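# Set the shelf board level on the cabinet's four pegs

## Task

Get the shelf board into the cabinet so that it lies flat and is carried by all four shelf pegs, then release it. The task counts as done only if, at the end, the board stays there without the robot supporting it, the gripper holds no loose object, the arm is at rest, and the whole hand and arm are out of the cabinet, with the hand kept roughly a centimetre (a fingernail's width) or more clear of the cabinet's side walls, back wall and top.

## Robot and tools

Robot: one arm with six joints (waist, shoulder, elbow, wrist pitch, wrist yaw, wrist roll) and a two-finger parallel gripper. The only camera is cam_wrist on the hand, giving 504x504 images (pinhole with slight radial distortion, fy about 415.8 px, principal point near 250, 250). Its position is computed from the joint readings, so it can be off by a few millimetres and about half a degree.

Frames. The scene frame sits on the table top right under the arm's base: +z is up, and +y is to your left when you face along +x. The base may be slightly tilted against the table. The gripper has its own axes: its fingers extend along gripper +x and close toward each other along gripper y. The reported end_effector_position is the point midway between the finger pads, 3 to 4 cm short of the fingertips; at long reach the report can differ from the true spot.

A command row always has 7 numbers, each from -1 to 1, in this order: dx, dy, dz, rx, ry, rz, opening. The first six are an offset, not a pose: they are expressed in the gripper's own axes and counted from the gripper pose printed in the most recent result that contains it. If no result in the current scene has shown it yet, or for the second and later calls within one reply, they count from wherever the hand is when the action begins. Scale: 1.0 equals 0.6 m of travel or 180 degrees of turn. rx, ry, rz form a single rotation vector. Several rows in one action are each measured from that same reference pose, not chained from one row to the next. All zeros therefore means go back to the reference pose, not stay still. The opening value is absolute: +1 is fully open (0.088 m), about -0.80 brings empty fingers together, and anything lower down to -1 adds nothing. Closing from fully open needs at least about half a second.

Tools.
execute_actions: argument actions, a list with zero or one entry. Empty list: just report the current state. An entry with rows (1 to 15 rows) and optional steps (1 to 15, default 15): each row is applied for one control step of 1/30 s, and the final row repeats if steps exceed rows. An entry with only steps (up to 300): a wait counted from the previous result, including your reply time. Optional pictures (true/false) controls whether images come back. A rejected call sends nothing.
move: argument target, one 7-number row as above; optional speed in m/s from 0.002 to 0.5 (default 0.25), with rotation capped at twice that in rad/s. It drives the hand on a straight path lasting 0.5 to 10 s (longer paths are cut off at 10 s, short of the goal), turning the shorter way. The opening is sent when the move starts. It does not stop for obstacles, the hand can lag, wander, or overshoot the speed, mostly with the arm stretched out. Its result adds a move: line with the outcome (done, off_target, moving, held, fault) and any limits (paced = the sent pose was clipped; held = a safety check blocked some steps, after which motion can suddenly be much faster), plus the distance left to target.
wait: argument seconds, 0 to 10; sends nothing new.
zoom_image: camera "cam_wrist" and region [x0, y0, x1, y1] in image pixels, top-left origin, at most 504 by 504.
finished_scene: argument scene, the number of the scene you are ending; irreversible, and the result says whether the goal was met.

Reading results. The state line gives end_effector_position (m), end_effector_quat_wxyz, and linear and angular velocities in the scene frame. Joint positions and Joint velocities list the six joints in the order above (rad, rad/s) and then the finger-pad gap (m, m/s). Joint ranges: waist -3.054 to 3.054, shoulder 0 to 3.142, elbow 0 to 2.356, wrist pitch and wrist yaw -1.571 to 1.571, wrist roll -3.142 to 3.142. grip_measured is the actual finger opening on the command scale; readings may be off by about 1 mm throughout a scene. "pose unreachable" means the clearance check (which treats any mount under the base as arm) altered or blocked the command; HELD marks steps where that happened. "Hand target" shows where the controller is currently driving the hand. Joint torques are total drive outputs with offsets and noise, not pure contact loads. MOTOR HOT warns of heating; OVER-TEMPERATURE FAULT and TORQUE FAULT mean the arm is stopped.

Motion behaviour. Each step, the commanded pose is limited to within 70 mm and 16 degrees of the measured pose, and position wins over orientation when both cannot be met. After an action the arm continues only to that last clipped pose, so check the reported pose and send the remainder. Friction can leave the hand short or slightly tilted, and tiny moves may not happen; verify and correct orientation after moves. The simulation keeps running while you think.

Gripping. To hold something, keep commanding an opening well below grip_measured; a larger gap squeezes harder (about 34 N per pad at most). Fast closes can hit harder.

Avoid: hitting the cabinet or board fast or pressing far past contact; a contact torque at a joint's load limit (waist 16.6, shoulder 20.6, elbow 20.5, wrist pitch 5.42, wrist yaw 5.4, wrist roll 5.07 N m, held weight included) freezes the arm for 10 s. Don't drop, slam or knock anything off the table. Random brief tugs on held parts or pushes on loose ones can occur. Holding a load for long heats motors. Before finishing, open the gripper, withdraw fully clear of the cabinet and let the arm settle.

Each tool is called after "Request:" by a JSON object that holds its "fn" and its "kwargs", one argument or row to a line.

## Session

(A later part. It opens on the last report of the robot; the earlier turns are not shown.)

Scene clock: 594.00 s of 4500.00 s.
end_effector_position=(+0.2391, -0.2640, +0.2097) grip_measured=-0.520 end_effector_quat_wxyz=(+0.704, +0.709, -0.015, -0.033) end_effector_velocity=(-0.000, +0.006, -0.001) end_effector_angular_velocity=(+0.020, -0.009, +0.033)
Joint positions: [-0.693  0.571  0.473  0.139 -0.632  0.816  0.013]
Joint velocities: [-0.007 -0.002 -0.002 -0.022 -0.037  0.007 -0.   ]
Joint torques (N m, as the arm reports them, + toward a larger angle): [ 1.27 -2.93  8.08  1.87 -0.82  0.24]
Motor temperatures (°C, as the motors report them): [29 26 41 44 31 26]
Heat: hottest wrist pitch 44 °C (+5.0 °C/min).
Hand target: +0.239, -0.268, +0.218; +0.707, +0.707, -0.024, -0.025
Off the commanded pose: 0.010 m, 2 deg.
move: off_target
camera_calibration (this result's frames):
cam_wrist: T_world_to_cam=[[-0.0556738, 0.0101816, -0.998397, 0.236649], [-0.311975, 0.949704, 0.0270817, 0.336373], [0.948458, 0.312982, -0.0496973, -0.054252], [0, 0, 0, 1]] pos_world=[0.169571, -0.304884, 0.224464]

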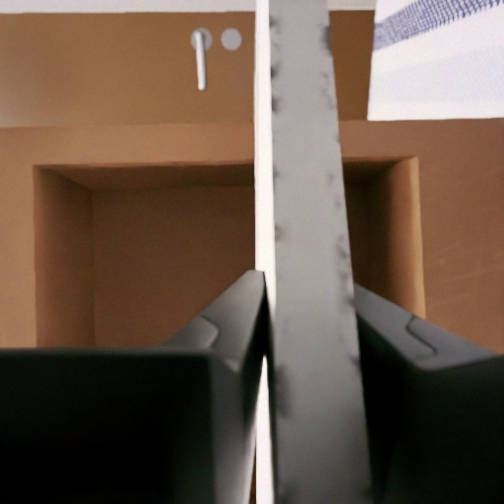

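Request:
{"fn": "move", "kwargs": {
  "target": [0.032,0.014,-0.067,0,0,0.008,-0.9],
  "speed": 0.015
}}

Scene clock: 606.70 s of 4500.00 s.
end_effector_position=(+0.2586, -0.2336, +0.2123) grip_measured=-0.520 end_effector_quat_wxyz=(+0.703, +0.709, -0.026, -0.049) end_effector_velocity=(+0.000, +0.001, -0.007) end_effector_angular_velocity=(+0.001, +0.032, -0.010)
Joint positions: [-0.396  0.572  0.378  0.251 -0.303  0.813  0.013]
Joint velocities: [ 0.007  0.002 -0.007 -0.007  0.037 -0.007 -0.   ]
Joint torques (N m, as the arm reports them, + toward a larger angle): [ 2.64 -1.76  5.64  1.76 -1.34 -0.2 ]
Motor temperatures (°C, as the motors report them): [29 26 41 44 31 26]
Heat: hottest wrist pitch 44 °C (+4.0 °C/min).
Hand target: +0.261, -0.226, +0.218; +0.705, +0.709, -0.024, -0.025
Off the commanded pose: 0.010 m, 3 deg.
move: off_target
camera_calibration (this result's frames):
cam_wrist: T_world_to_cam=[[-0.0626784, 0.0151521, -0.997919, 0.242912], [-0.275923, 0.96065, 0.0319167, 0.305633], [0.959134, 0.277349, -0.0560312, -0.0918564], [0, 0, 0, 1]] pos_world=[0.187659, -0.27181, 0.227505]

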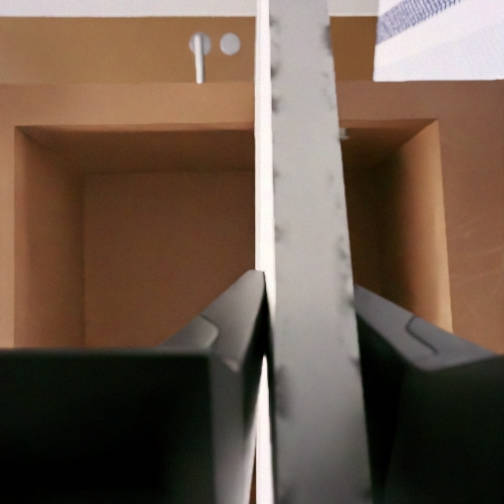

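Request:
{"fn": "move", "kwargs": {
  "target": [0.025,0.012,-0.085,0,0.011,0.004,-0.9],
  "speed": 0.015
}}

Scene clock: 613.53 s of 4500.00 s.
end_effector_position=(+0.2773, -0.1932, +0.2139) grip_measured=-0.520 end_effector_quat_wxyz=(+0.701, +0.711, -0.020, -0.056) end_effector_velocity=(-0.000, +0.003, +0.001) end_effector_angular_velocity=(+0.007, -0.013, +0.008)
Joint positions: [-0.105  0.651  0.291  0.403  0.002  0.801  0.013]
Joint velocities: [ 0.007 -0.002 -0.007  0.007 -0.007  0.007 -0.   ]
Joint torques (N m, as the arm reports them, + toward a larger angle): [ 2.99 -0.47  5.25  1.67 -1.27 -0.16]
Motor temperatures (°C, as the motors report them): [30 26 41 44 32 26]
Heat: hottest wrist pitch 44 °C (+3.0 °C/min).
Hand target: +0.279, -0.185, +0.219; +0.703, +0.710, -0.018, -0.033
Off the commanded pose: 0.010 m, 3 deg.
move: off_target
camera_calibration (this result's frames):
cam_wrist: T_world_to_cam=[[-0.0802797, 0.020761, -0.996556, 0.250709], [-0.272754, 0.961167, 0.0419961, 0.269067], [0.958728, 0.275186, -0.0714995, -0.117887], [0, 0, 0, 1]] pos_world=[0.206537, -0.231383, 0.230117]

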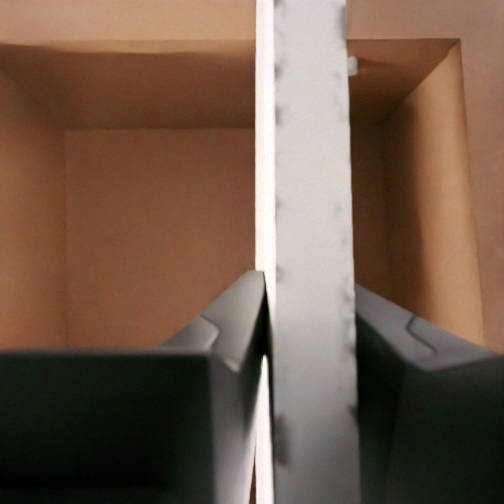

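Request:
{"fn": "move", "kwargs": {
  "target": [0.012,0.012,-0.028,0,0,0.02,-0.9],
  "speed": 0.01
}}

Scene clock: 622.77 s of 4500.00 s.
end_effector_position=(+0.2842, -0.1859, +0.2142) grip_measured=-0.520 end_effector_quat_wxyz=(+0.701, +0.710, -0.044, -0.059) end_effector_velocity=(-0.001, -0.002, -0.000) end_effector_angular_velocity=(-0.007, +0.003, -0.012)
Joint positions: [-0.054  0.727  0.242  0.575  0.057  0.797  0.013]
Joint velocities: [-0.002 -0.002 -0.002  0.007  0.007 -0.007 -0.   ]
Joint torques (N m, as the arm reports them, + toward a larger angle): [ 3.46 -0.06  5.45  1.68 -1.25 -0.14]
Motor temperatures (°C, as the motors report them): [30 26 40 43 33 26]
Heat: hottest wrist pitch 43 °C (+0.0 °C/min).
Hand target: +0.286, -0.178, +0.221; +0.702, +0.710, -0.043, -0.034
Off the commanded pose: 0.011 m, 3 deg.
move: off_target
camera_calibration (this result's frames):
cam_wrist: T_world_to_cam=[[-0.0494957, 0.0189633, -0.998594, 0.242822], [-0.238229, 0.970738, 0.0302422, 0.258359], [0.969947, 0.239391, -0.0435297, -0.142319], [0, 0, 0, 1]] pos_world=[0.211609, -0.221334, 0.228472]

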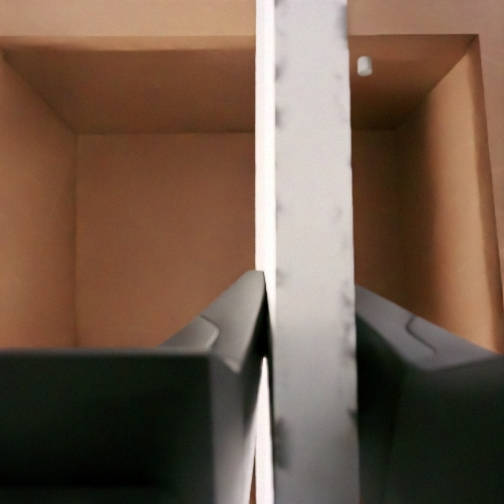

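Request:
{"fn": "move", "kwargs": {
  "target": [-0.006,0.012,-0.042,0,0.012,0,-0.9],
  "speed": 0.012
}}

Scene clock: 627.93 s of 4500.00 s.
end_effector_position=(+0.2820, -0.1769, +0.2156) grip_measured=-0.520 end_effector_quat_wxyz=(+0.698, +0.710, -0.042, -0.082) end_effector_velocity=(+0.000, +0.002, -0.003) end_effector_angular_velocity=(-0.022, +0.016, +0.007)
Joint positions: [0.052 0.725 0.225 0.587 0.21  0.789 0.013]
Joint velocities: [ 0.002  0.002 -0.002 -0.007  0.007 -0.022 -0.   ]
Joint torques (N m, as the arm reports them, + toward a larger angle): [ 3.66  0.04  4.42  0.95 -1.74 -0.03]
Motor temperatures (°C, as the motors report them): [30 26 39 43 33 26]
Heat: hottest wrist pitch 43 °C (+0.0 °C/min).
Hand target: +0.284, -0.161, +0.222; +0.701, +0.711, -0.031, -0.045
Off the commanded pose: 0.018 m, 4 deg.
move: off_target
camera_calibration (this result's frames):
cam_wrist: T_world_to_cam=[[-0.0848517, 0.0267586, -0.996034, 0.25476], [-0.208368, 0.97706, 0.0439997, 0.238802], [0.974363, 0.211275, -0.0773296, -0.141218], [0, 0, 0, 1]] pos_world=[0.208973, -0.210305, 0.232322]

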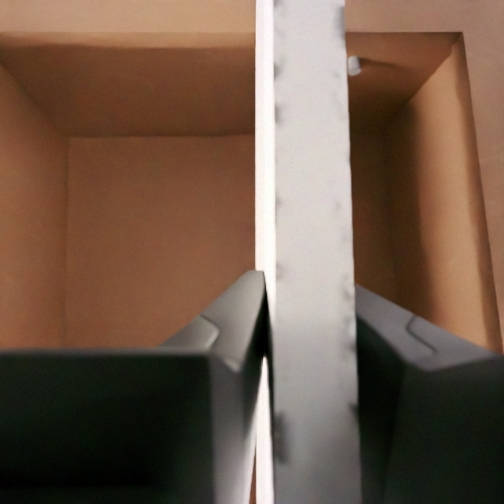

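Request:
{"fn": "move", "kwargs": {
  "target": [-0.03,0.012,-0.02,0,0.025,0.012,-0.9],
  "speed": 0.015
}}

Scene clock: 633.40 s of 4500.00 s.
end_effector_position=(+0.2680, -0.1632, +0.2181) grip_measured=-0.520 end_effector_quat_wxyz=(+0.702, +0.710, -0.020, -0.053) end_effector_velocity=(-0.001, +0.005, -0.003) end_effector_angular_velocity=(+0.005, +0.011, +0.025)
Joint positions: [0.082 0.592 0.208 0.427 0.183 0.789 0.013]
Joint velocities: [ 0.002 -0.012 -0.002 -0.037 -0.007  0.007 -0.   ]
Joint torques (N m, as the arm reports them, + toward a larger angle): [ 1.9  -1.66  5.58  1.58 -0.83  0.12]
Motor temperatures (°C, as the motors report them): [30 25 39 42 33 26]
Heat: hottest wrist pitch 42 °C (-2.0 °C/min).
Hand target: +0.267, -0.162, +0.224; +0.701, +0.712, -0.027, -0.041
Off the commanded pose: 0.006 m, 2 deg.
move: done
camera_calibration (this result's frames):
cam_wrist: T_world_to_cam=[[-0.0757652, 0.0164786, -0.99699, 0.251778], [-0.277386, 0.960048, 0.0369476, 0.239627], [0.957767, 0.27935, -0.0681673, -0.116737], [0, 0, 0, 1]] pos_world=[0.197352, -0.201592, 0.234208]

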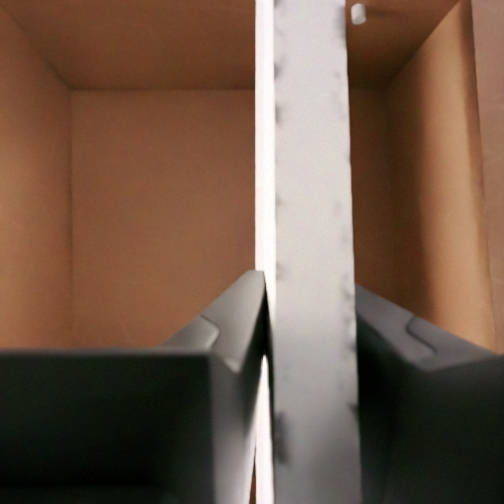

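Request:
{"fn": "move", "kwargs": {
  "target": [0.005,0.008,0.018,0,-0.017,0.006,-0.9],
  "speed": 0.012
}}

Scene clock: 641.07 s of 4500.00 s.
end_effector_position=(+0.2699, -0.1729, +0.2178) grip_measured=-0.520 end_effector_quat_wxyz=(+0.701, +0.708, -0.038, -0.072) end_effector_velocity=(+0.001, +0.003, +0.001) end_effector_angular_velocity=(+0.005, -0.010, +0.018)
Joint positions: [0.069 0.619 0.208 0.492 0.207 0.783 0.013]
Joint velocities: [-0.002  0.002  0.002 -0.007 -0.022  0.007 -0.   ]
Joint torques (N m, as the arm reports them, + toward a larger angle): [ 1.36 -0.73  6.1   1.96 -0.72 -0.15]
Motor temperatures (°C, as the motors report them): [30 25 39 42 33 26]
Heat: hottest wrist pitch 42 °C (-3.0 °C/min).
Hand target: +0.270, -0.174, +0.223; +0.702, +0.707, -0.046, -0.066
Off the commanded pose: 0.005 m, 1 deg.
move: done
camera_calibration (this result's frames):
cam_wrist: T_world_to_cam=[[-0.0768402, 0.0186917, -0.996868, 0.25245], [-0.22714, 0.973206, 0.0357563, 0.238461], [0.970826, 0.229176, -0.0705357, -0.127591], [0, 0, 0, 1]] pos_world=[0.197431, -0.20755, 0.234133]

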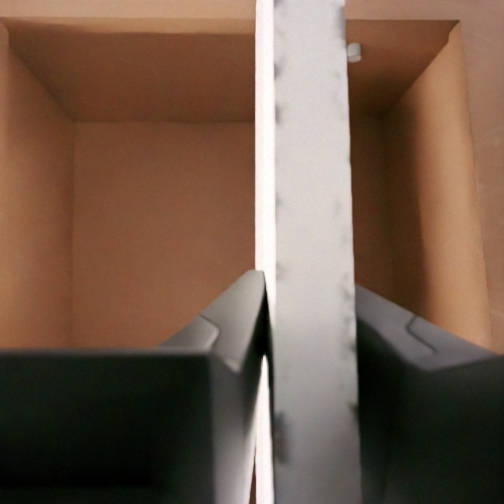

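Request:
{"fn": "move", "kwargs": {
  "target": [0.074,0.014,-0.038,0,0,0.014,-0.9],
  "speed": 0.01
}}

Scene clock: 648.70 s of 4500.00 s.
end_effector_position=(+0.3133, -0.1635, +0.2134) grip_measured=-0.520 end_effector_quat_wxyz=(+0.700, +0.707, -0.051, -0.083) end_effector_velocity=(+0.000, +0.004, -0.001) end_effector_angular_velocity=(+0.005, +0.000, +0.015)
Joint positions: [0.092 1.023 0.239 0.891 0.251 0.776 0.013]
Joint velocities: [ 0.002  0.002 -0.002 -0.007 -0.007  0.007 -0.   ]
Joint torques (N m, as the arm reports them, + toward a larger angle): [ 3.77 -0.43  6.89  1.22 -1.44 -0.19]
Motor temperatures (°C, as the motors report them): [30 25 39 41 34 26]
Heat: hottest wrist pitch 41 °C (-3.0 °C/min).
Hand target: +0.317, -0.158, +0.224; +0.703, +0.707, -0.054, -0.057
Off the commanded pose: 0.013 m, 3 deg.
move: off_target
camera_calibration (this result's frames):
cam_wrist: T_world_to_cam=[[-0.0728565, 0.0197572, -0.997147, 0.250219], [-0.194786, 0.980268, 0.0336549, 0.23078], [0.978136, 0.196683, -0.0675705, -0.180381], [0, 0, 0, 1]] pos_world=[0.23962, -0.195692, 0.22955]

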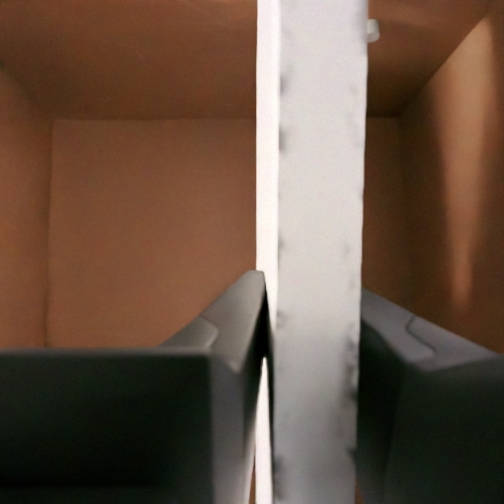

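Request:
{"fn": "move", "kwargs": {
  "target": [-0.008,0.012,-0.016,0,0.02,0.012,-0.9],
  "speed": 0.01
}}

Request:
{"fn": "move", "kwargs": {
  "target": [0.0,0.008,0,0,0.04,0.005,-0.9],
  "speed": 0.02
}}

Scene clock: 656.20 s of 4500.00 s.
end_effector_position=(+0.3108, -0.1637, +0.2145) grip_measured=-0.520 end_effector_quat_wxyz=(+0.702, +0.707, -0.047, -0.075) end_effector_velocity=(-0.001, -0.002, -0.003) end_effector_angular_velocity=(-0.007, +0.013, -0.008)
Joint positions: [0.084 0.988 0.24  0.846 0.229 0.776 0.013]
Joint velocities: [-0.007 -0.007 -0.002 -0.007  0.007 -0.007 -0.   ]
Joint torques (N m, as the arm reports them, + toward a larger angle): [ 3.74 -2.17  4.51  0.87 -1.57  0.1 ]
Motor temperatures (°C, as the motors report them): [31 25 38 40 34 26]
Heat: hottest wrist pitch 40 °C (-4.1 °C/min).
Hand target: +0.311, -0.153, +0.221; +0.703, +0.708, -0.042, -0.047
Off the commanded pose: 0.012 m, 3 deg.
move: off_target
camera_calibration (this result's frames):
cam_wrist: T_world_to_cam=[[-0.069822, 0.0155848, -0.997438, 0.249532], [-0.21103, 0.977018, 0.0300381, 0.235823], [0.974983, 0.212587, -0.0649284, -0.174789], [0, 0, 0, 1]] pos_world=[0.237604, -0.197135, 0.23046]

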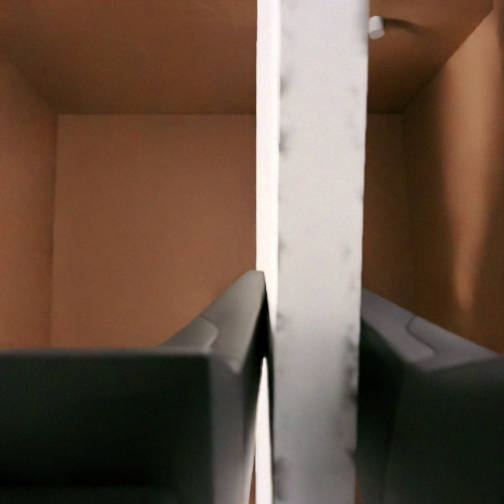

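Scene clock: 659.60 s of 4500.00 s.
end_effector_position=(+0.3092, -0.1676, +0.2076) grip_measured=-0.520 end_effector_quat_wxyz=(+0.705, +0.707, -0.003, -0.052) end_effector_velocity=(-0.000, +0.002, -0.001) end_effector_angular_velocity=(-0.007, +0.002, +0.009)
Joint positions: [-0.005  0.903  0.287  0.624  0.093  0.788  0.013]
Joint velocities: [-0.002 -0.002 -0.002 -0.007 -0.007 -0.007 -0.   ]
Joint torques (N m, as the arm reports them, + toward a larger angle): [ 3.2  -1.97  6.85  1.14 -1.6   0.13]
Motor temperatures (°C, as the motors report them): [31 25 39 40 34 26]
Heat: hottest wrist pitch 40 °C (-4.0 °C/min).
Hand target: +0.311, -0.164, +0.219; +0.704, +0.710, -0.008, -0.025
Off the commanded pose: 0.012 m, 3 deg.
move: off_target
camera_calibration (this result's frames):
cam_wrist: T_world_to_cam=[[-0.100306, 0.00918916, -0.994914, 0.250385], [-0.301765, 0.952575, 0.0392216, 0.261508], [0.948091, 0.304165, -0.0927758, -0.143411], [0, 0, 0, 1]] pos_world=[0.239996, -0.207787, 0.22555]

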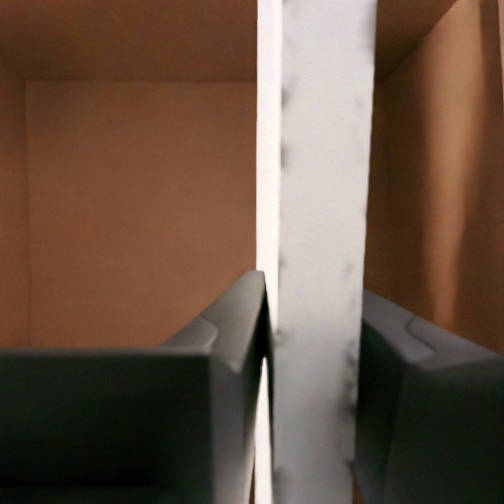

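Request:
{"fn": "move", "kwargs": {
  "target": [-0.108,0.02,0.045,0,0,0.015,-0.9],
  "speed": 0.03
}}

Request:
{"fn": "move", "kwargs": {
  "target": [0,0.25,0,0,0.065,0.005,-0.9],
  "speed": 0.1
}}

Scene clock: 671.97 s of 4500.00 s.
end_effector_position=(+0.2457, -0.1842, +0.2149) grip_measured=-0.520 end_effector_quat_wxyz=(+0.705, +0.708, -0.005, -0.044) end_effector_velocity=(-0.002, +0.001, +0.003) end_effector_angular_velocity=(+0.006, -0.019, +0.008)
Joint positions: [-0.106  0.404  0.27   0.146 -0.024  0.788  0.013]
Joint velocities: [-0.002 -0.017 -0.002 -0.007 -0.022  0.007 -0.   ]
Joint torques (N m, as the arm reports them, + toward a larger angle): [ 0.94 -1.6   7.62  1.74 -0.92 -0.01]
Motor temperatures (°C, as the motors report them): [31 25 39 39 35 26]
Heat: hottest elbow 39 °C (-5.0 °C/min).
Hand target: +0.244, -0.189, +0.224; +0.706, +0.707, -0.019, -0.036
Off the commanded pose: 0.011 m, 2 deg.
move: off_target
camera_calibration (this result's frames):
cam_wrist: T_world_to_cam=[[-0.0861407, 0.00777873, -0.996253, 0.247976], [-0.310242, 0.950041, 0.0342429, 0.260532], [0.946747, 0.312029, -0.0794239, -0.0786335], [0, 0, 0, 1]] pos_world=[0.176635, -0.224909, 0.23188]

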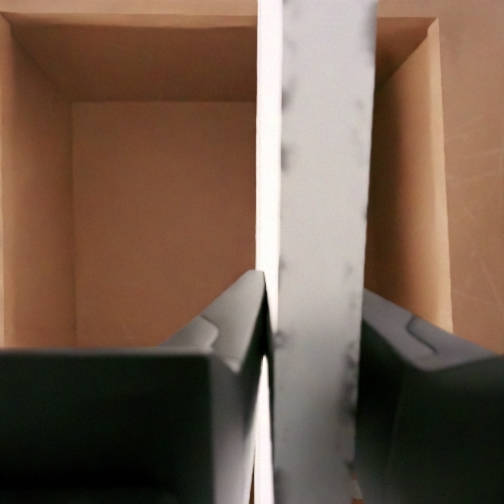

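Scene clock: 673.83 s of 4500.00 s.
end_effector_position=(+0.2558, -0.1836, +0.3567) grip_measured=-0.520 end_effector_quat_wxyz=(+0.707, +0.704, +0.068, +0.024) end_effector_velocity=(+0.003, +0.004, +0.001) end_effector_angular_velocity=(-0.001, +0.005, +0.017)
Joint positions: [ 0.587  0.73   0.845 -0.27   0.528  0.862  0.013]
Joint velocities: [ 0.002  0.017  0.007 -0.007 -0.007  0.007 -0.   ]
Joint torques (N m, as the arm reports them, + toward a larger angle): [ 1.85  1.85  6.19  1.61 -0.69  0.21]
Motor temperatures (°C, as the motors report them): [31 25 39 39 35 26]
Heat: hottest elbow 39 °C (-5.0 °C/min).
Hand target: +0.255, -0.185, +0.365; +0.702, +0.709, +0.062, +0.034
Off the commanded pose: 0.008 m, 2 deg.
move: done
camera_calibration (this result's frames):
cam_wrist: T_world_to_cam=[[-0.0925237, -0.012159, -0.995636, 0.387941], [-0.492906, 0.869371, 0.0351883, 0.289855], [0.865149, 0.494011, -0.0864306, -0.0203407], [0, 0, 0, 1]] pos_world=[0.196363, -0.237226, 0.374291]

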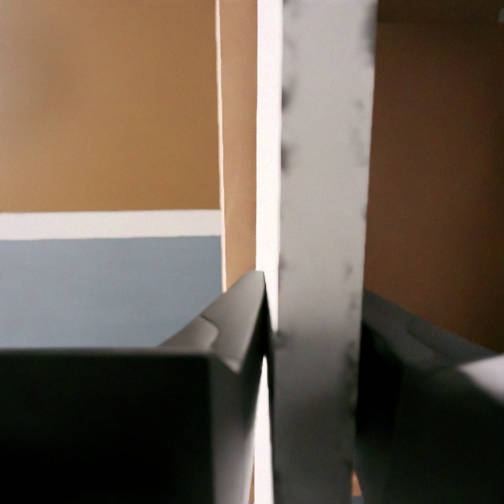

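Request:
{"fn": "move", "kwargs": {
  "target": [0,0.008,0,0,0,0.028,-0.9],
  "speed": 0.05
}}

Request:
{"fn": "move", "kwargs": {
  "target": [0.05,0.004,-0.009,0,0,0,-0.9],
  "speed": 0.01
}}

Scene clock: 678.47 s of 4500.00 s.
end_effector_position=(+0.2582, -0.1819, +0.3572) grip_measured=-0.520 end_effector_quat_wxyz=(+0.707, +0.704, +0.046, +0.046) end_effector_velocity=(+0.001, +0.005, -0.003) end_effector_angular_velocity=(-0.029, -0.002, +0.021)
Joint positions: [ 0.544  0.708  0.793 -0.184  0.444  0.826  0.013]
Joint velocities: [-0.007  0.002 -0.007 -0.007 -0.022 -0.022  0.   ]
Joint torques (N m, as the arm reports them, + toward a larger angle): [ 1.56  0.1   4.54  1.88 -0.85 -0.28]
Motor temperatures (°C, as the motors report them): [31 25 39 39 34 26]
Heat: hottest elbow 39 °C (-4.0 °C/min).
Hand target: +0.256, -0.184, +0.361; +0.705, +0.706, +0.037, +0.055
Off the commanded pose: 0.005 m, 1 deg.
move: done
camera_calibration (this result's frames):
cam_wrist: T_world_to_cam=[[-0.0297423, -0.00762358, -0.999529, 0.374681], [-0.493682, 0.869605, 0.0080575, 0.299504], [0.869134, 0.493689, -0.0296277, -0.044518], [0, 0, 0, 1]] pos_world=[0.197696, -0.235616, 0.370772]

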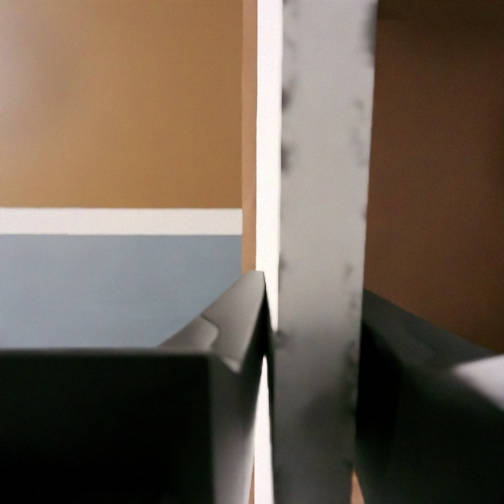

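Scene clock: 681.73 s of 4500.00 s.
end_effector_position=(+0.2828, -0.1756, +0.3558) grip_measured=-0.520 end_effector_quat_wxyz=(+0.708, +0.704, +0.047, +0.039) end_effector_velocity=(+0.001, -0.001, -0.001) end_effector_angular_velocity=(-0.007, +0.004, -0.009)
Joint positions: [ 0.493  0.804  0.793 -0.088  0.408  0.822  0.013]
Joint velocities: [-0.002  0.002 -0.002  0.007  0.007 -0.007 -0.   ]
Joint torques (N m, as the arm reports them, + toward a larger angle): [ 1.39  3.46  5.55  2.46 -0.88 -0.09]
Motor temperatures (°C, as the motors report them): [31 25 39 40 34 26]
Heat: hottest wrist pitch 40 °C (-3.0 °C/min).
Hand target: +0.287, -0.173, +0.359; +0.707, +0.704, +0.046, +0.046
Off the commanded pose: 0.007 m, 1 deg.
move: done
camera_calibration (this result's frames):
cam_wrist: T_world_to_cam=[[-0.0416587, -0.00875723, -0.999094, 0.377049], [-0.485804, 0.873977, 0.0125957, 0.303076], [0.873075, 0.485888, -0.040663, -0.0676016], [0, 0, 0, 1]] pos_world=[0.221964, -0.228733, 0.370141]

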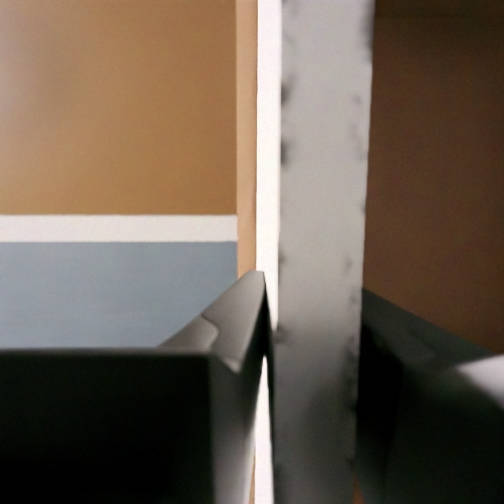

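Request:
{"fn": "move", "kwargs": {
  "target": [0.028,0.004,-0.005,0,0,0,-0.9],
  "speed": 0.008
}}

Scene clock: 685.70 s of 4500.00 s.
end_effector_position=(+0.2867, -0.1789, +0.3565) grip_measured=-0.520 end_effector_quat_wxyz=(+0.706, +0.707, +0.039, +0.032) end_effector_velocity=(-0.002, +0.002, +0.001) end_effector_angular_velocity=(+0.008, -0.011, +0.016)
Joint positions: [ 0.483  0.816  0.793 -0.059  0.41   0.821  0.013]
Joint velocities: [-0.002 -0.007 -0.002 -0.007 -0.022  0.007 -0.   ]
Joint torques (N m, as the arm reports them, + toward a larger angle): [ 0.92  6.86  6.04  3.   -1.12 -0.08]
Motor temperatures (°C, as the motors report them): [30 26 39 41 34 26]
Heat: hottest wrist pitch 41 °C (-2.0 °C/min).
Hand target: +0.298, -0.171, +0.357; +0.707, +0.704, +0.047, +0.038
Off the commanded pose: 0.015 m, 1 deg.
move: off_target
camera_calibration (this result's frames):
cam_wrist: T_world_to_cam=[[-0.0400125, -0.00135278, -0.999198, 0.378784], [-0.468259, 0.883417, 0.0175553, 0.302706], [0.882685, 0.468586, -0.0359812, -0.0769299], [0, 0, 0, 1]] pos_world=[0.224806, -0.230855, 0.370398]

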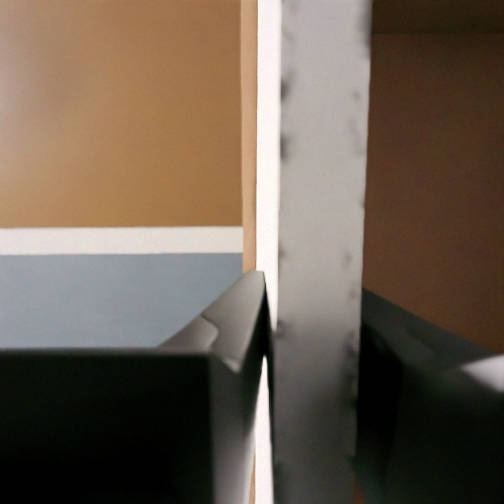

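Request:
{"fn": "move", "kwargs": {
  "target": [-0.025,0,0.004,0,0,0,-0.9],
  "speed": 0.02
}}

Request:
{"fn": "move", "kwargs": {
  "target": [0,-0.225,0,0,0,0,-0.9],
  "speed": 0.08
}}

Scene clock: 692.20 s of 4500.00 s.
end_effector_position=(+0.2748, -0.1826, +0.3518) grip_measured=-0.520 end_effector_quat_wxyz=(+0.709, +0.703, +0.046, +0.022) end_effector_velocity=(-0.000, +0.006, -0.003) end_effector_angular_velocity=(-0.019, +0.009, +0.024)
Joint positions: [ 0.503  0.768  0.791 -0.121  0.45   0.821  0.013]
Joint velocities: [ 0.002  0.002 -0.002 -0.022 -0.007 -0.007 -0.   ]
Joint torques (N m, as the arm reports them, + toward a larger angle): [ 2.11  0.12  5.    1.56 -0.67  0.07]
Motor temperatures (°C, as the motors report them): [30 27 38 44 34 26]
Heat: hottest wrist pitch 44 °C (+2.0 °C/min).
Hand target: +0.272, -0.183, +0.357; +0.706, +0.707, +0.039, +0.033
Off the commanded pose: 0.006 m, 1 deg.
move: done
camera_calibration (this result's frames):
cam_wrist: T_world_to_cam=[[-0.0626922, -0.0121999, -0.997958, 0.377388], [-0.463397, 0.885962, 0.01828, 0.299407], [0.88393, 0.463597, -0.0611963, -0.0572427], [0, 0, 0, 1]] pos_world=[0.213002, -0.234121, 0.367641]

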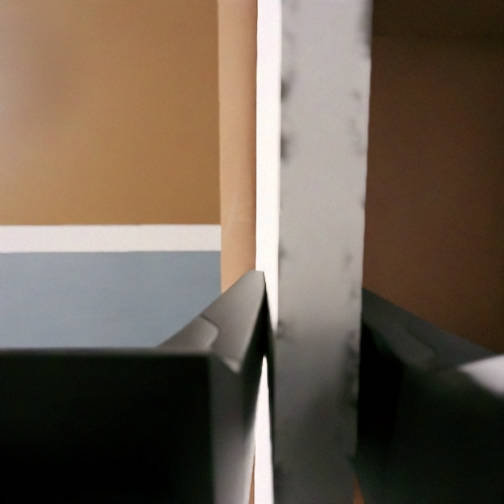

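Scene clock: 694.27 s of 4500.00 s.
end_effector_position=(+0.2695, -0.1842, +0.2130) grip_measured=-0.520 end_effector_quat_wxyz=(+0.707, +0.705, +0.051, +0.013) end_effector_velocity=(-0.002, -0.000, -0.001) end_effector_angular_velocity=(-0.004, -0.003, +0.005)
Joint positions: [-0.235  0.607  0.38   0.123 -0.266  0.756  0.013]
Joint velocities: [-0.017 -0.007 -0.002 -0.007 -0.022 -0.007 -0.   ]
Joint torques (N m, as the arm reports them, + toward a larger angle): [ 1.49 -1.85  5.69  1.89 -0.87 -0.21]
Motor temperatures (°C, as the motors report them): [30 26 38 44 34 26]
Heat: hottest wrist pitch 44 °C (+2.0 °C/min).
Hand target: +0.269, -0.184, +0.217; +0.710, +0.703, +0.045, +0.022
Off the commanded pose: 0.004 m, 1 deg.
move: done
camera_calibration (this result's frames):
cam_wrist: T_world_to_cam=[[-0.0841405, -0.00690113, -0.99643, 0.244916], [-0.458068, 0.888322, 0.0325278, 0.296828], [0.884926, 0.45917, -0.0779051, -0.0578099], [0, 0, 0, 1]] pos_world=[0.207732, -0.235444, 0.229882]

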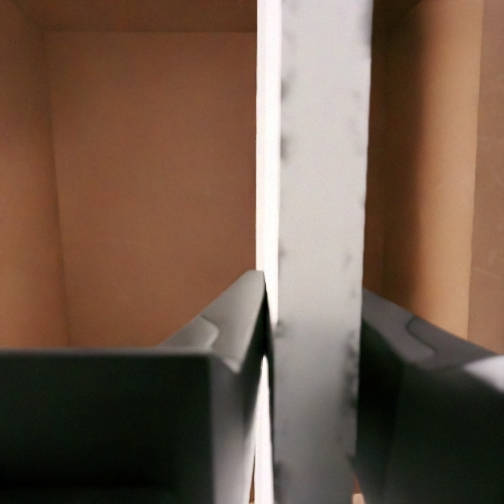

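Request:
{"fn": "move", "kwargs": {
  "target": [-0.004,0.006,-0.022,0,0.003,0.022,-0.9],
  "speed": 0.02
}}

Scene clock: 701.60 s of 4500.00 s.
end_effector_position=(+0.2672, -0.1720, +0.2098) grip_measured=-0.520 end_effector_quat_wxyz=(+0.706, +0.706, +0.040, +0.028) end_effector_velocity=(-0.001, +0.003, +0.001) end_effector_angular_velocity=(-0.005, -0.013, +0.015)
Joint positions: [-0.226  0.588  0.315  0.193 -0.288  0.763  0.013]
Joint velocities: [-0.002 -0.007 -0.002 -0.007 -0.022 -0.007 -0.   ]
Joint torques (N m, as the arm reports them, + toward a larger angle): [ 2.   -2.76  5.68  1.95 -0.91  0.22]
Motor temperatures (°C, as the motors report them): [30 26 38 44 34 26]
Heat: hottest wrist pitch 44 °C (+2.0 °C/min).
Hand target: +0.266, -0.171, +0.217; +0.706, +0.707, +0.030, +0.041
Off the commanded pose: 0.007 m, 2 deg.
move: done
camera_calibration (this result's frames):
cam_wrist: T_world_to_cam=[[-0.0465152, -0.0031076, -0.998913, 0.232831], [-0.463845, 0.885716, 0.0188439, 0.28903], [0.884694, 0.464217, -0.0426407, -0.0680618], [0, 0, 0, 1]] pos_world=[0.205109, -0.22368, 0.224229]

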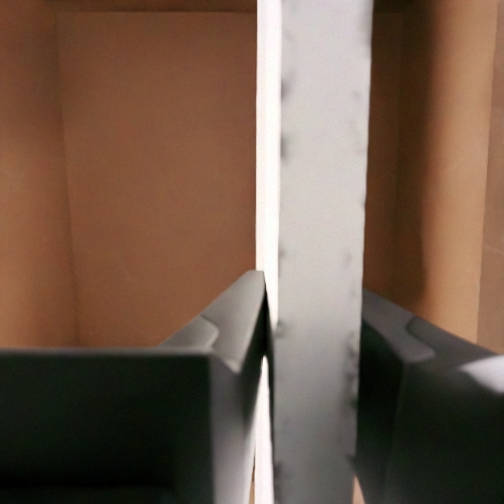

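Request:
{"fn": "move", "kwargs": {
  "target": [0.065,0.016,-0.015,0,0,0.006,-0.9],
  "speed": 0.01
}}

Scene clock: 707.80 s of 4500.00 s.
end_effector_position=(+0.3027, -0.1610, +0.2087) grip_measured=-0.520 end_effector_quat_wxyz=(+0.708, +0.705, +0.041, +0.018) end_effector_velocity=(+0.001, +0.002, +0.000) end_effector_angular_velocity=(-0.006, -0.006, +0.009)
Joint positions: [-0.108  0.831  0.329  0.422 -0.15   0.768  0.013]
Joint velocities: [ 0.002  0.007 -0.002  0.007 -0.007 -0.007 -0.   ]
Joint torques (N m, as the arm reports them, + toward a larger angle): [ 3.31 -1.32  6.91  1.76 -0.91  0.26]
Motor temperatures (°C, as the motors report them): [30 26 38 44 34 26]
Heat: hottest wrist pitch 44 °C (+3.0 °C/min).
Hand target: +0.305, -0.159, +0.218; +0.706, +0.707, +0.033, +0.035
Off the commanded pose: 0.011 m, 2 deg.
move: off_target
camera_calibration (this result's frames):
cam_wrist: T_world_to_cam=[[-0.0620746, -0.00844247, -0.998036, 0.237011], [-0.451516, 0.892027, 0.0205371, 0.292729], [0.890101, 0.451904, -0.0591841, -0.104809], [0, 0, 0, 1]] pos_world=[0.240175, -0.211758, 0.224331]

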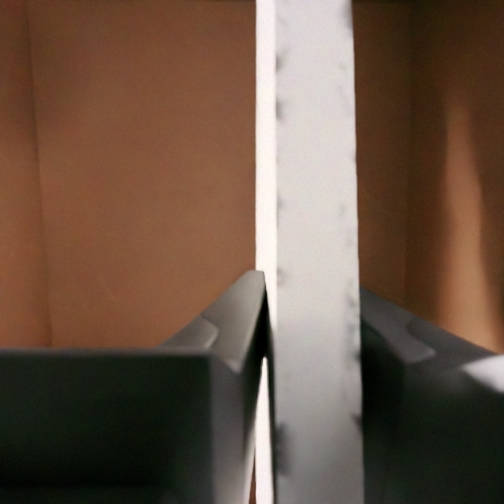

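Request:
{"fn": "move", "kwargs": {
  "target": [-0.012,0.014,0.022,0,0,0.01,-0.9],
  "speed": 0.01
}}

Scene clock: 716.37 s of 4500.00 s.
end_effector_position=(+0.2971, -0.1686, +0.2066) grip_measured=-0.520 end_effector_quat_wxyz=(+0.705, +0.707, +0.046, +0.020) end_effector_velocity=(-0.001, +0.003, -0.004) end_effector_angular_velocity=(-0.003, +0.015, +0.015)
Joint positions: [-0.163  0.792  0.344  0.357 -0.209  0.77   0.013]
Joint velocities: [-0.007 -0.002 -0.002 -0.022 -0.007 -0.007 -0.001]
Joint torques (N m, as the arm reports them, + toward a larger angle): [ 2.24 -2.94  7.58  1.6  -0.93 -0.09]
Motor temperatures (°C, as the motors report them): [30 26 39 44 33 26]
Heat: hottest wrist pitch 44 °C (+4.0 °C/min).
Hand target: +0.297, -0.175, +0.217; +0.708, +0.705, +0.030, +0.029
Off the commanded pose: 0.012 m, 2 deg.
move: off_target
camera_calibration (this result's frames):
cam_wrist: T_world_to_cam=[[-0.0663393, -0.00068034, -0.997797, 0.237064], [-0.460528, 0.887138, 0.0300136, 0.29687], [0.885163, 0.461504, -0.0591654, -0.0934256], [0, 0, 0, 1]] pos_world=[0.23514, -0.220087, 0.222104]

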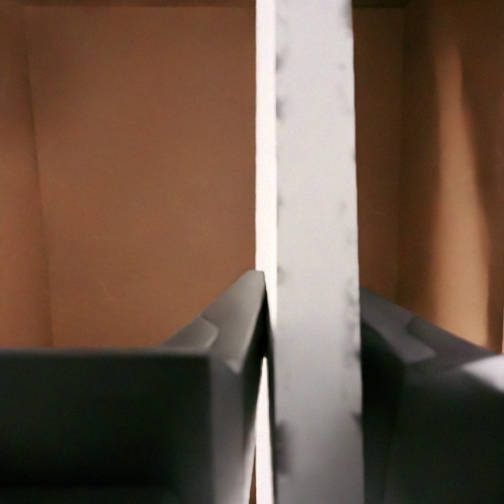

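Request:
{"fn": "move", "kwargs": {
  "target": [0,0.025,0.02,0,-0.03,0.012,-0.9],
  "speed": 0.012
}}

Scene clock: 722.97 s of 4500.00 s.
end_effector_position=(+0.2985, -0.1762, +0.2130) grip_measured=-0.520 end_effector_quat_wxyz=(+0.707, +0.707, +0.015, -0.006) end_effector_velocity=(-0.001, +0.002, +0.001) end_effector_angular_velocity=(-0.007, -0.005, +0.009)
Joint positions: [-0.116  0.794  0.33   0.437 -0.111  0.782  0.013]
Joint velocities: [ 0.002 -0.007 -0.002 -0.007 -0.007 -0.007  0.   ]
Joint torques (N m, as the arm reports them, + toward a larger angle): [ 2.31 -2.22  6.34  2.47 -0.61  0.15]
Motor temperatures (°C, as the motors report them): [30 26 39 44 33 26]
Heat: hottest wrist pitch 44 °C (+4.0 °C/min).
Hand target: +0.299, -0.181, +0.221; +0.706, +0.708, -0.001, -0.000
Off the commanded pose: 0.010 m, 2 deg.
move: off_target
camera_calibration (this result's frames):
cam_wrist: T_world_to_cam=[[-0.0588707, 0.00111685, -0.998265, 0.241713], [-0.388284, 0.921229, 0.023929, 0.28983], [0.919657, 0.389019, -0.0537998, -0.115047], [0, 0, 0, 1]] pos_world=[0.23257, -0.222514, 0.228169]

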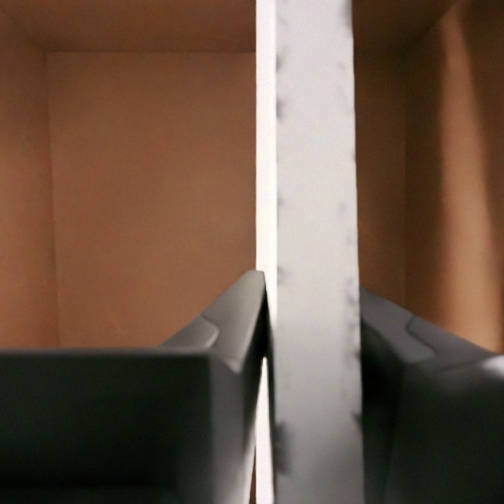

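Request:
{"fn": "move", "kwargs": {
  "target": [-0.03,0.012,0.0,0,-0.033,0.008,-0.9],
  "speed": 0.015
}}

Scene clock: 735.30 s of 4500.00 s.
end_effector_position=(+0.2822, -0.1743, +0.2132) grip_measured=-0.520 end_effector_quat_wxyz=(+0.707, +0.706, -0.017, -0.041) end_effector_velocity=(-0.000, +0.000, -0.003) end_effector_angular_velocity=(-0.007, +0.013, -0.001)
Joint positions: [-0.038  0.696  0.247  0.487  0.038  0.783  0.013]
Joint velocities: [-0.002 -0.002 -0.002 -0.007  0.007 -0.007 -0.   ]
Joint torques (N m, as the arm reports them, + toward a larger angle): [ 1.92 -2.47  5.77  2.08 -0.67  0.  ]
Motor temperatures (°C, as the motors report them): [30 26 39 46 33 26]
Heat: hottest wrist pitch 46 °C (+7.1 °C/min).
Hand target: +0.281, -0.176, +0.221; +0.707, +0.706, -0.031, -0.033
Off the commanded pose: 0.008 m, 2 deg.
move: done
camera_calibration (this result's frames):
cam_wrist: T_world_to_cam=[[-0.0641641, 0.00267339, -0.997936, 0.242694], [-0.297966, 0.954329, 0.0217149, 0.262473], [0.952417, 0.298745, -0.0604371, -0.124386], [0, 0, 0, 1]] pos_world=[0.212247, -0.213975, 0.228976]

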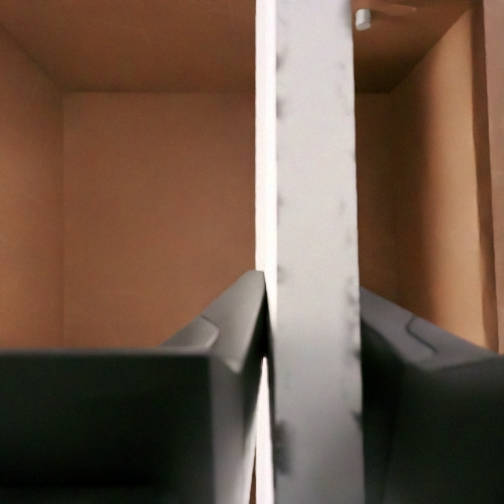

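Request:
{"fn": "move", "kwargs": {
  "target": [0.04,0.014,-0.012,0,0,0.006,-0.9],
  "speed": 0.008
}}

Scene clock: 742.97 s of 4500.00 s.
end_effector_position=(+0.3043, -0.1689, +0.2094) grip_measured=-0.520 end_effector_quat_wxyz=(+0.707, +0.705, -0.013, -0.051) end_effector_velocity=(+0.001, +0.001, +0.002) end_effector_angular_velocity=(+0.007, -0.009, +0.005)
Joint positions: [-0.006  0.875  0.269  0.636  0.089  0.78   0.013]
Joint velocities: [ 0.002  0.007  0.002  0.007 -0.007  0.007  0.   ]
Joint torques (N m, as the arm reports them, + toward a larger angle): [ 3.32 -1.13  7.45  1.93 -0.83 -0.06]
Motor temperatures (°C, as the motors report them): [30 26 39 46 33 26]
Heat: hottest wrist pitch 46 °C (+6.0 °C/min).
Hand target: +0.306, -0.169, +0.221; +0.707, +0.706, -0.024, -0.035
Off the commanded pose: 0.012 m, 2 deg.
move: off_target
camera_calibration (this result's frames):
cam_wrist: T_world_to_cam=[[-0.083127, 0.00281906, -0.996535, 0.245812], [-0.290382, 0.956532, 0.0269284, 0.260997], [0.953293, 0.291615, -0.078695, -0.144837], [0, 0, 0, 1]] pos_world=[0.234294, -0.208108, 0.226534]

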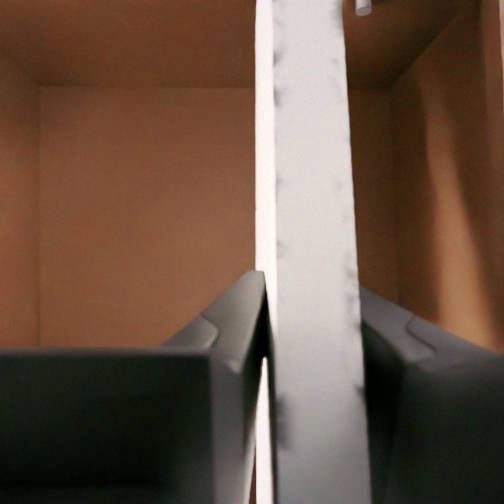

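Request:
{"fn": "move", "kwargs": {
  "target": [-0.015,0.02,0.045,0,0,0.015,-0.9],
  "speed": 0.01
}}

Scene clock: 749.33 s of 4500.00 s.
end_effector_position=(+0.2941, -0.1811, +0.2073) grip_measured=-0.520 end_effector_quat_wxyz=(+0.708, +0.705, -0.001, -0.037) end_effector_velocity=(-0.001, +0.002, -0.000) end_effector_angular_velocity=(-0.021, -0.001, +0.020)
Joint positions: [-0.107  0.776  0.294  0.488 -0.04   0.78   0.013]
Joint velocities: [-0.007 -0.007  0.002 -0.022 -0.022 -0.022 -0.   ]
Joint torques (N m, as the arm reports them, + toward a larger angle): [ 1.5  -3.45  8.75  2.22 -0.6   0.1 ]
Motor temperatures (°C, as the motors report them): [30 26 40 46 33 26]
Heat: hottest wrist pitch 46 °C (+3.0 °C/min).
Hand target: +0.293, -0.195, +0.222; +0.708, +0.704, -0.030, -0.034
Off the commanded pose: 0.020 m, 3 deg.
move: off_target
camera_calibration (this result's frames):
cam_wrist: T_world_to_cam=[[-0.0799551, -0.00128654, -0.996798, 0.241231], [-0.325394, 0.945251, 0.0248805, 0.278439], [0.942192, 0.326342, -0.0759963, -0.122717], [0, 0, 0, 1]] pos_world=[0.225513, -0.222837, 0.224205]

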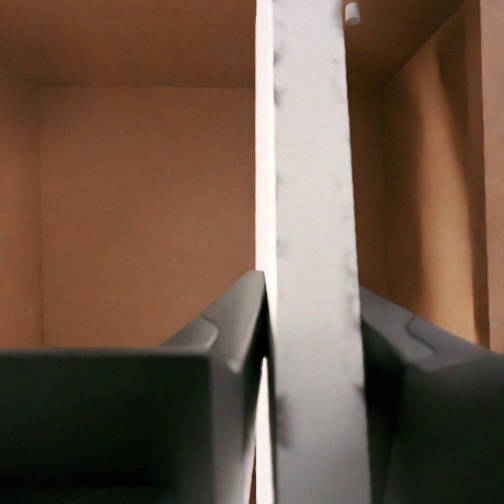

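Request:
{"fn": "move", "kwargs": {
  "target": [-0.115,0.03,0.02,0,0,0.02,-0.9],
  "speed": 0.04
}}

Request:
{"fn": "move", "kwargs": {
  "target": [0,0.245,0,0,0.045,0.01,-0.9],
  "speed": 0.1
}}

Scene clock: 770.77 s of 4500.00 s.
end_effector_position=(+0.2285, -0.1843, +0.2199) grip_measured=-0.520 end_effector_quat_wxyz=(+0.709, +0.704, -0.009, -0.023) end_effector_velocity=(-0.001, +0.005, +0.001) end_effector_angular_velocity=(-0.021, -0.011, +0.030)
Joint positions: [-0.171  0.277  0.276  0.022 -0.132  0.781  0.013]
Joint velocities: [-0.007 -0.012 -0.002 -0.022 -0.037 -0.022  0.   ]
Joint torques (N m, as the arm reports them, + toward a larger angle): [ 0.49 -1.45  7.67  1.64 -0.82  0.13]
Motor temperatures (°C, as the motors report them): [30 26 42 48 32 26]
Heat: hottest wrist pitch 48 °C (+4.0 °C/min).
Hand target: +0.226, -0.189, +0.229; +0.709, +0.704, -0.024, -0.014
Off the commanded pose: 0.011 m, 2 deg.
move: off_target
camera_calibration (this result's frames):
cam_wrist: T_world_to_cam=[[-0.0489183, -0.00461611, -0.998792, 0.241262], [-0.334308, 0.942387, 0.0120181, 0.264127], [0.941194, 0.334492, -0.0476432, -0.0634518], [0, 0, 0, 1]] pos_world=[0.159822, -0.226572, 0.234773]

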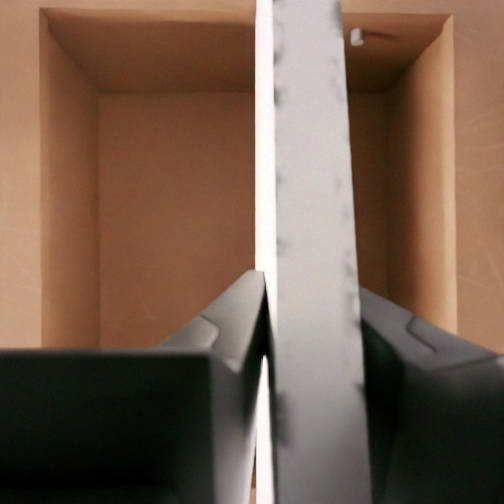

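Scene clock: 772.60 s of 4500.00 s.
end_effector_position=(+0.2329, -0.1822, +0.3599) grip_measured=-0.520 end_effector_quat_wxyz=(+0.714, +0.699, +0.035, +0.029) end_effector_velocity=(+0.002, +0.005, -0.001) end_effector_angular_velocity=(-0.022, +0.011, +0.012)
Joint positions: [ 0.721  0.633  0.775 -0.228  0.656  0.818  0.013]
Joint velocities: [ 0.007  0.017  0.002 -0.007  0.007 -0.007 -0.   ]
Joint torques (N m, as the arm reports them, + toward a larger angle): [ 1.91  3.23  5.71  1.39 -0.76  0.2 ]
Motor temperatures (°C, as the motors report them): [30 26 42 48 32 26]
Heat: hottest wrist pitch 48 °C (+4.0 °C/min).
Hand target: +0.232, -0.184, +0.367; +0.708, +0.705, +0.030, +0.039
Off the commanded pose: 0.007 m, 1 deg.
move: done
camera_calibration (this result's frames):
cam_wrist: T_world_to_cam=[[-0.037599, -0.0233084, -0.999021, 0.375337], [-0.459354, 0.888247, -0.00343573, 0.28672], [0.887457, 0.458775, -0.044104, -0.0277344], [0, 0, 0, 1]] pos_world=[0.170431, -0.233206, 0.374731]

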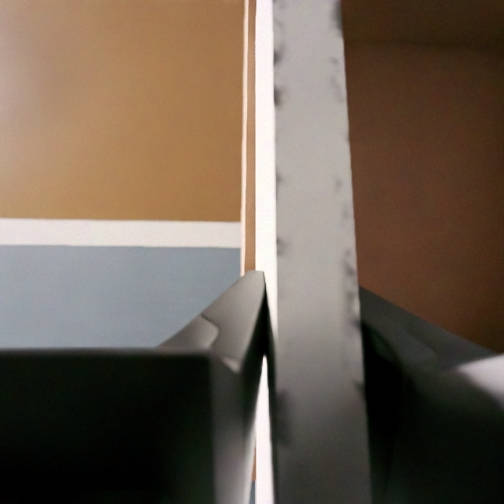

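Request:
{"fn": "move", "kwargs": {
  "target": [0.095,0.006,-0.03,0,0,0.004,-0.9],
  "speed": 0.015
}}

Scene clock: 792.17 s of 4500.00 s.
end_effector_position=(+0.2824, -0.1690, +0.3608) grip_measured=-0.520 end_effector_quat_wxyz=(+0.711, +0.703, +0.023, +0.021) end_effector_velocity=(+0.000, -0.004, -0.002) end_effector_angular_velocity=(-0.004, +0.012, -0.022)
Joint positions: [0.574 0.818 0.749 0.018 0.526 0.8   0.013]
Joint velocities: [-0.002 -0.002 -0.002  0.007  0.022 -0.007 -0.   ]
Joint torques (N m, as the arm reports them, + toward a larger angle): [ 1.62  4.24  4.76  1.95 -1.16 -0.09]
Motor temperatures (°C, as the motors report them): [30 26 40 45 32 26]
Heat: hottest wrist pitch 45 °C (-1.0 °C/min).
Hand target: +0.287, -0.160, +0.362; +0.714, +0.699, +0.031, +0.033
Off the commanded pose: 0.012 m, 2 deg.
move: off_target
camera_calibration (this result's frames):
cam_wrist: T_world_to_cam=[[-0.033345, -0.0121669, -0.99937, 0.379273], [-0.433727, 0.901038, 0.00350195, 0.290195], [0.900427, 0.43357, -0.0353222, -0.0887912], [0, 0, 0, 1]] pos_world=[0.218462, -0.218365, 0.374882]

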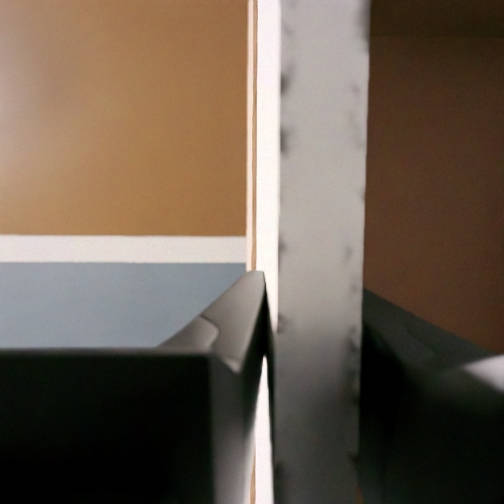

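Request:
{"fn": "move", "kwargs": {
  "target": [0.025,0,-0.008,0,0.008,0,-0.9],
  "speed": 0.008
}}

Scene clock: 796.33 s of 4500.00 s.
end_effector_position=(+0.2868, -0.1756, +0.3613) grip_measured=-0.520 end_effector_quat_wxyz=(+0.707, +0.706, +0.017, +0.019) end_effector_velocity=(-0.002, +0.003, +0.002) end_effector_angular_velocity=(-0.008, -0.016, +0.019)
Joint positions: [0.538 0.827 0.76  0.032 0.493 0.8   0.013]
Joint velocities: [ 0.002 -0.007 -0.002 -0.007 -0.022 -0.007 -0.   ]
Joint torques (N m, as the arm reports them, + toward a larger angle): [ 1.22  6.68  5.53  1.58 -1.23  0.29]
Motor temperatures (°C, as the motors report them): [30 26 40 45 33 26]
Heat: hottest wrist pitch 45 °C (-1.0 °C/min).
Hand target: +0.296, -0.163, +0.360; +0.710, +0.703, +0.032, +0.030
Off the commanded pose: 0.016 m, 2 deg.
move: off_target
camera_calibration (this result's frames):
cam_wrist: T_world_to_cam=[[-0.0264943, -0.0022896, -0.999646, 0.379739], [-0.423514, 0.905843, 0.0091499, 0.293914], [0.905502, 0.423606, -0.0249693, -0.0968633], [0, 0, 0, 1]] pos_world=[0.222247, -0.224339, 0.374497]

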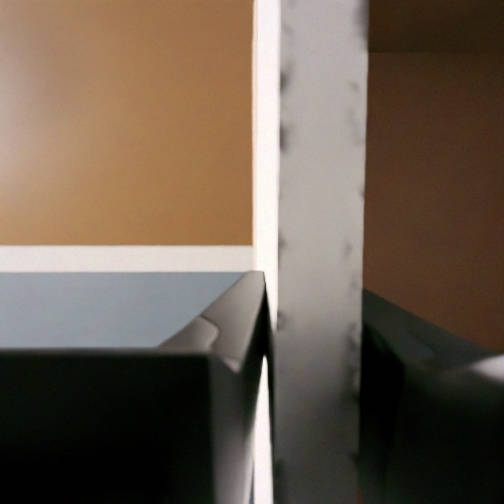

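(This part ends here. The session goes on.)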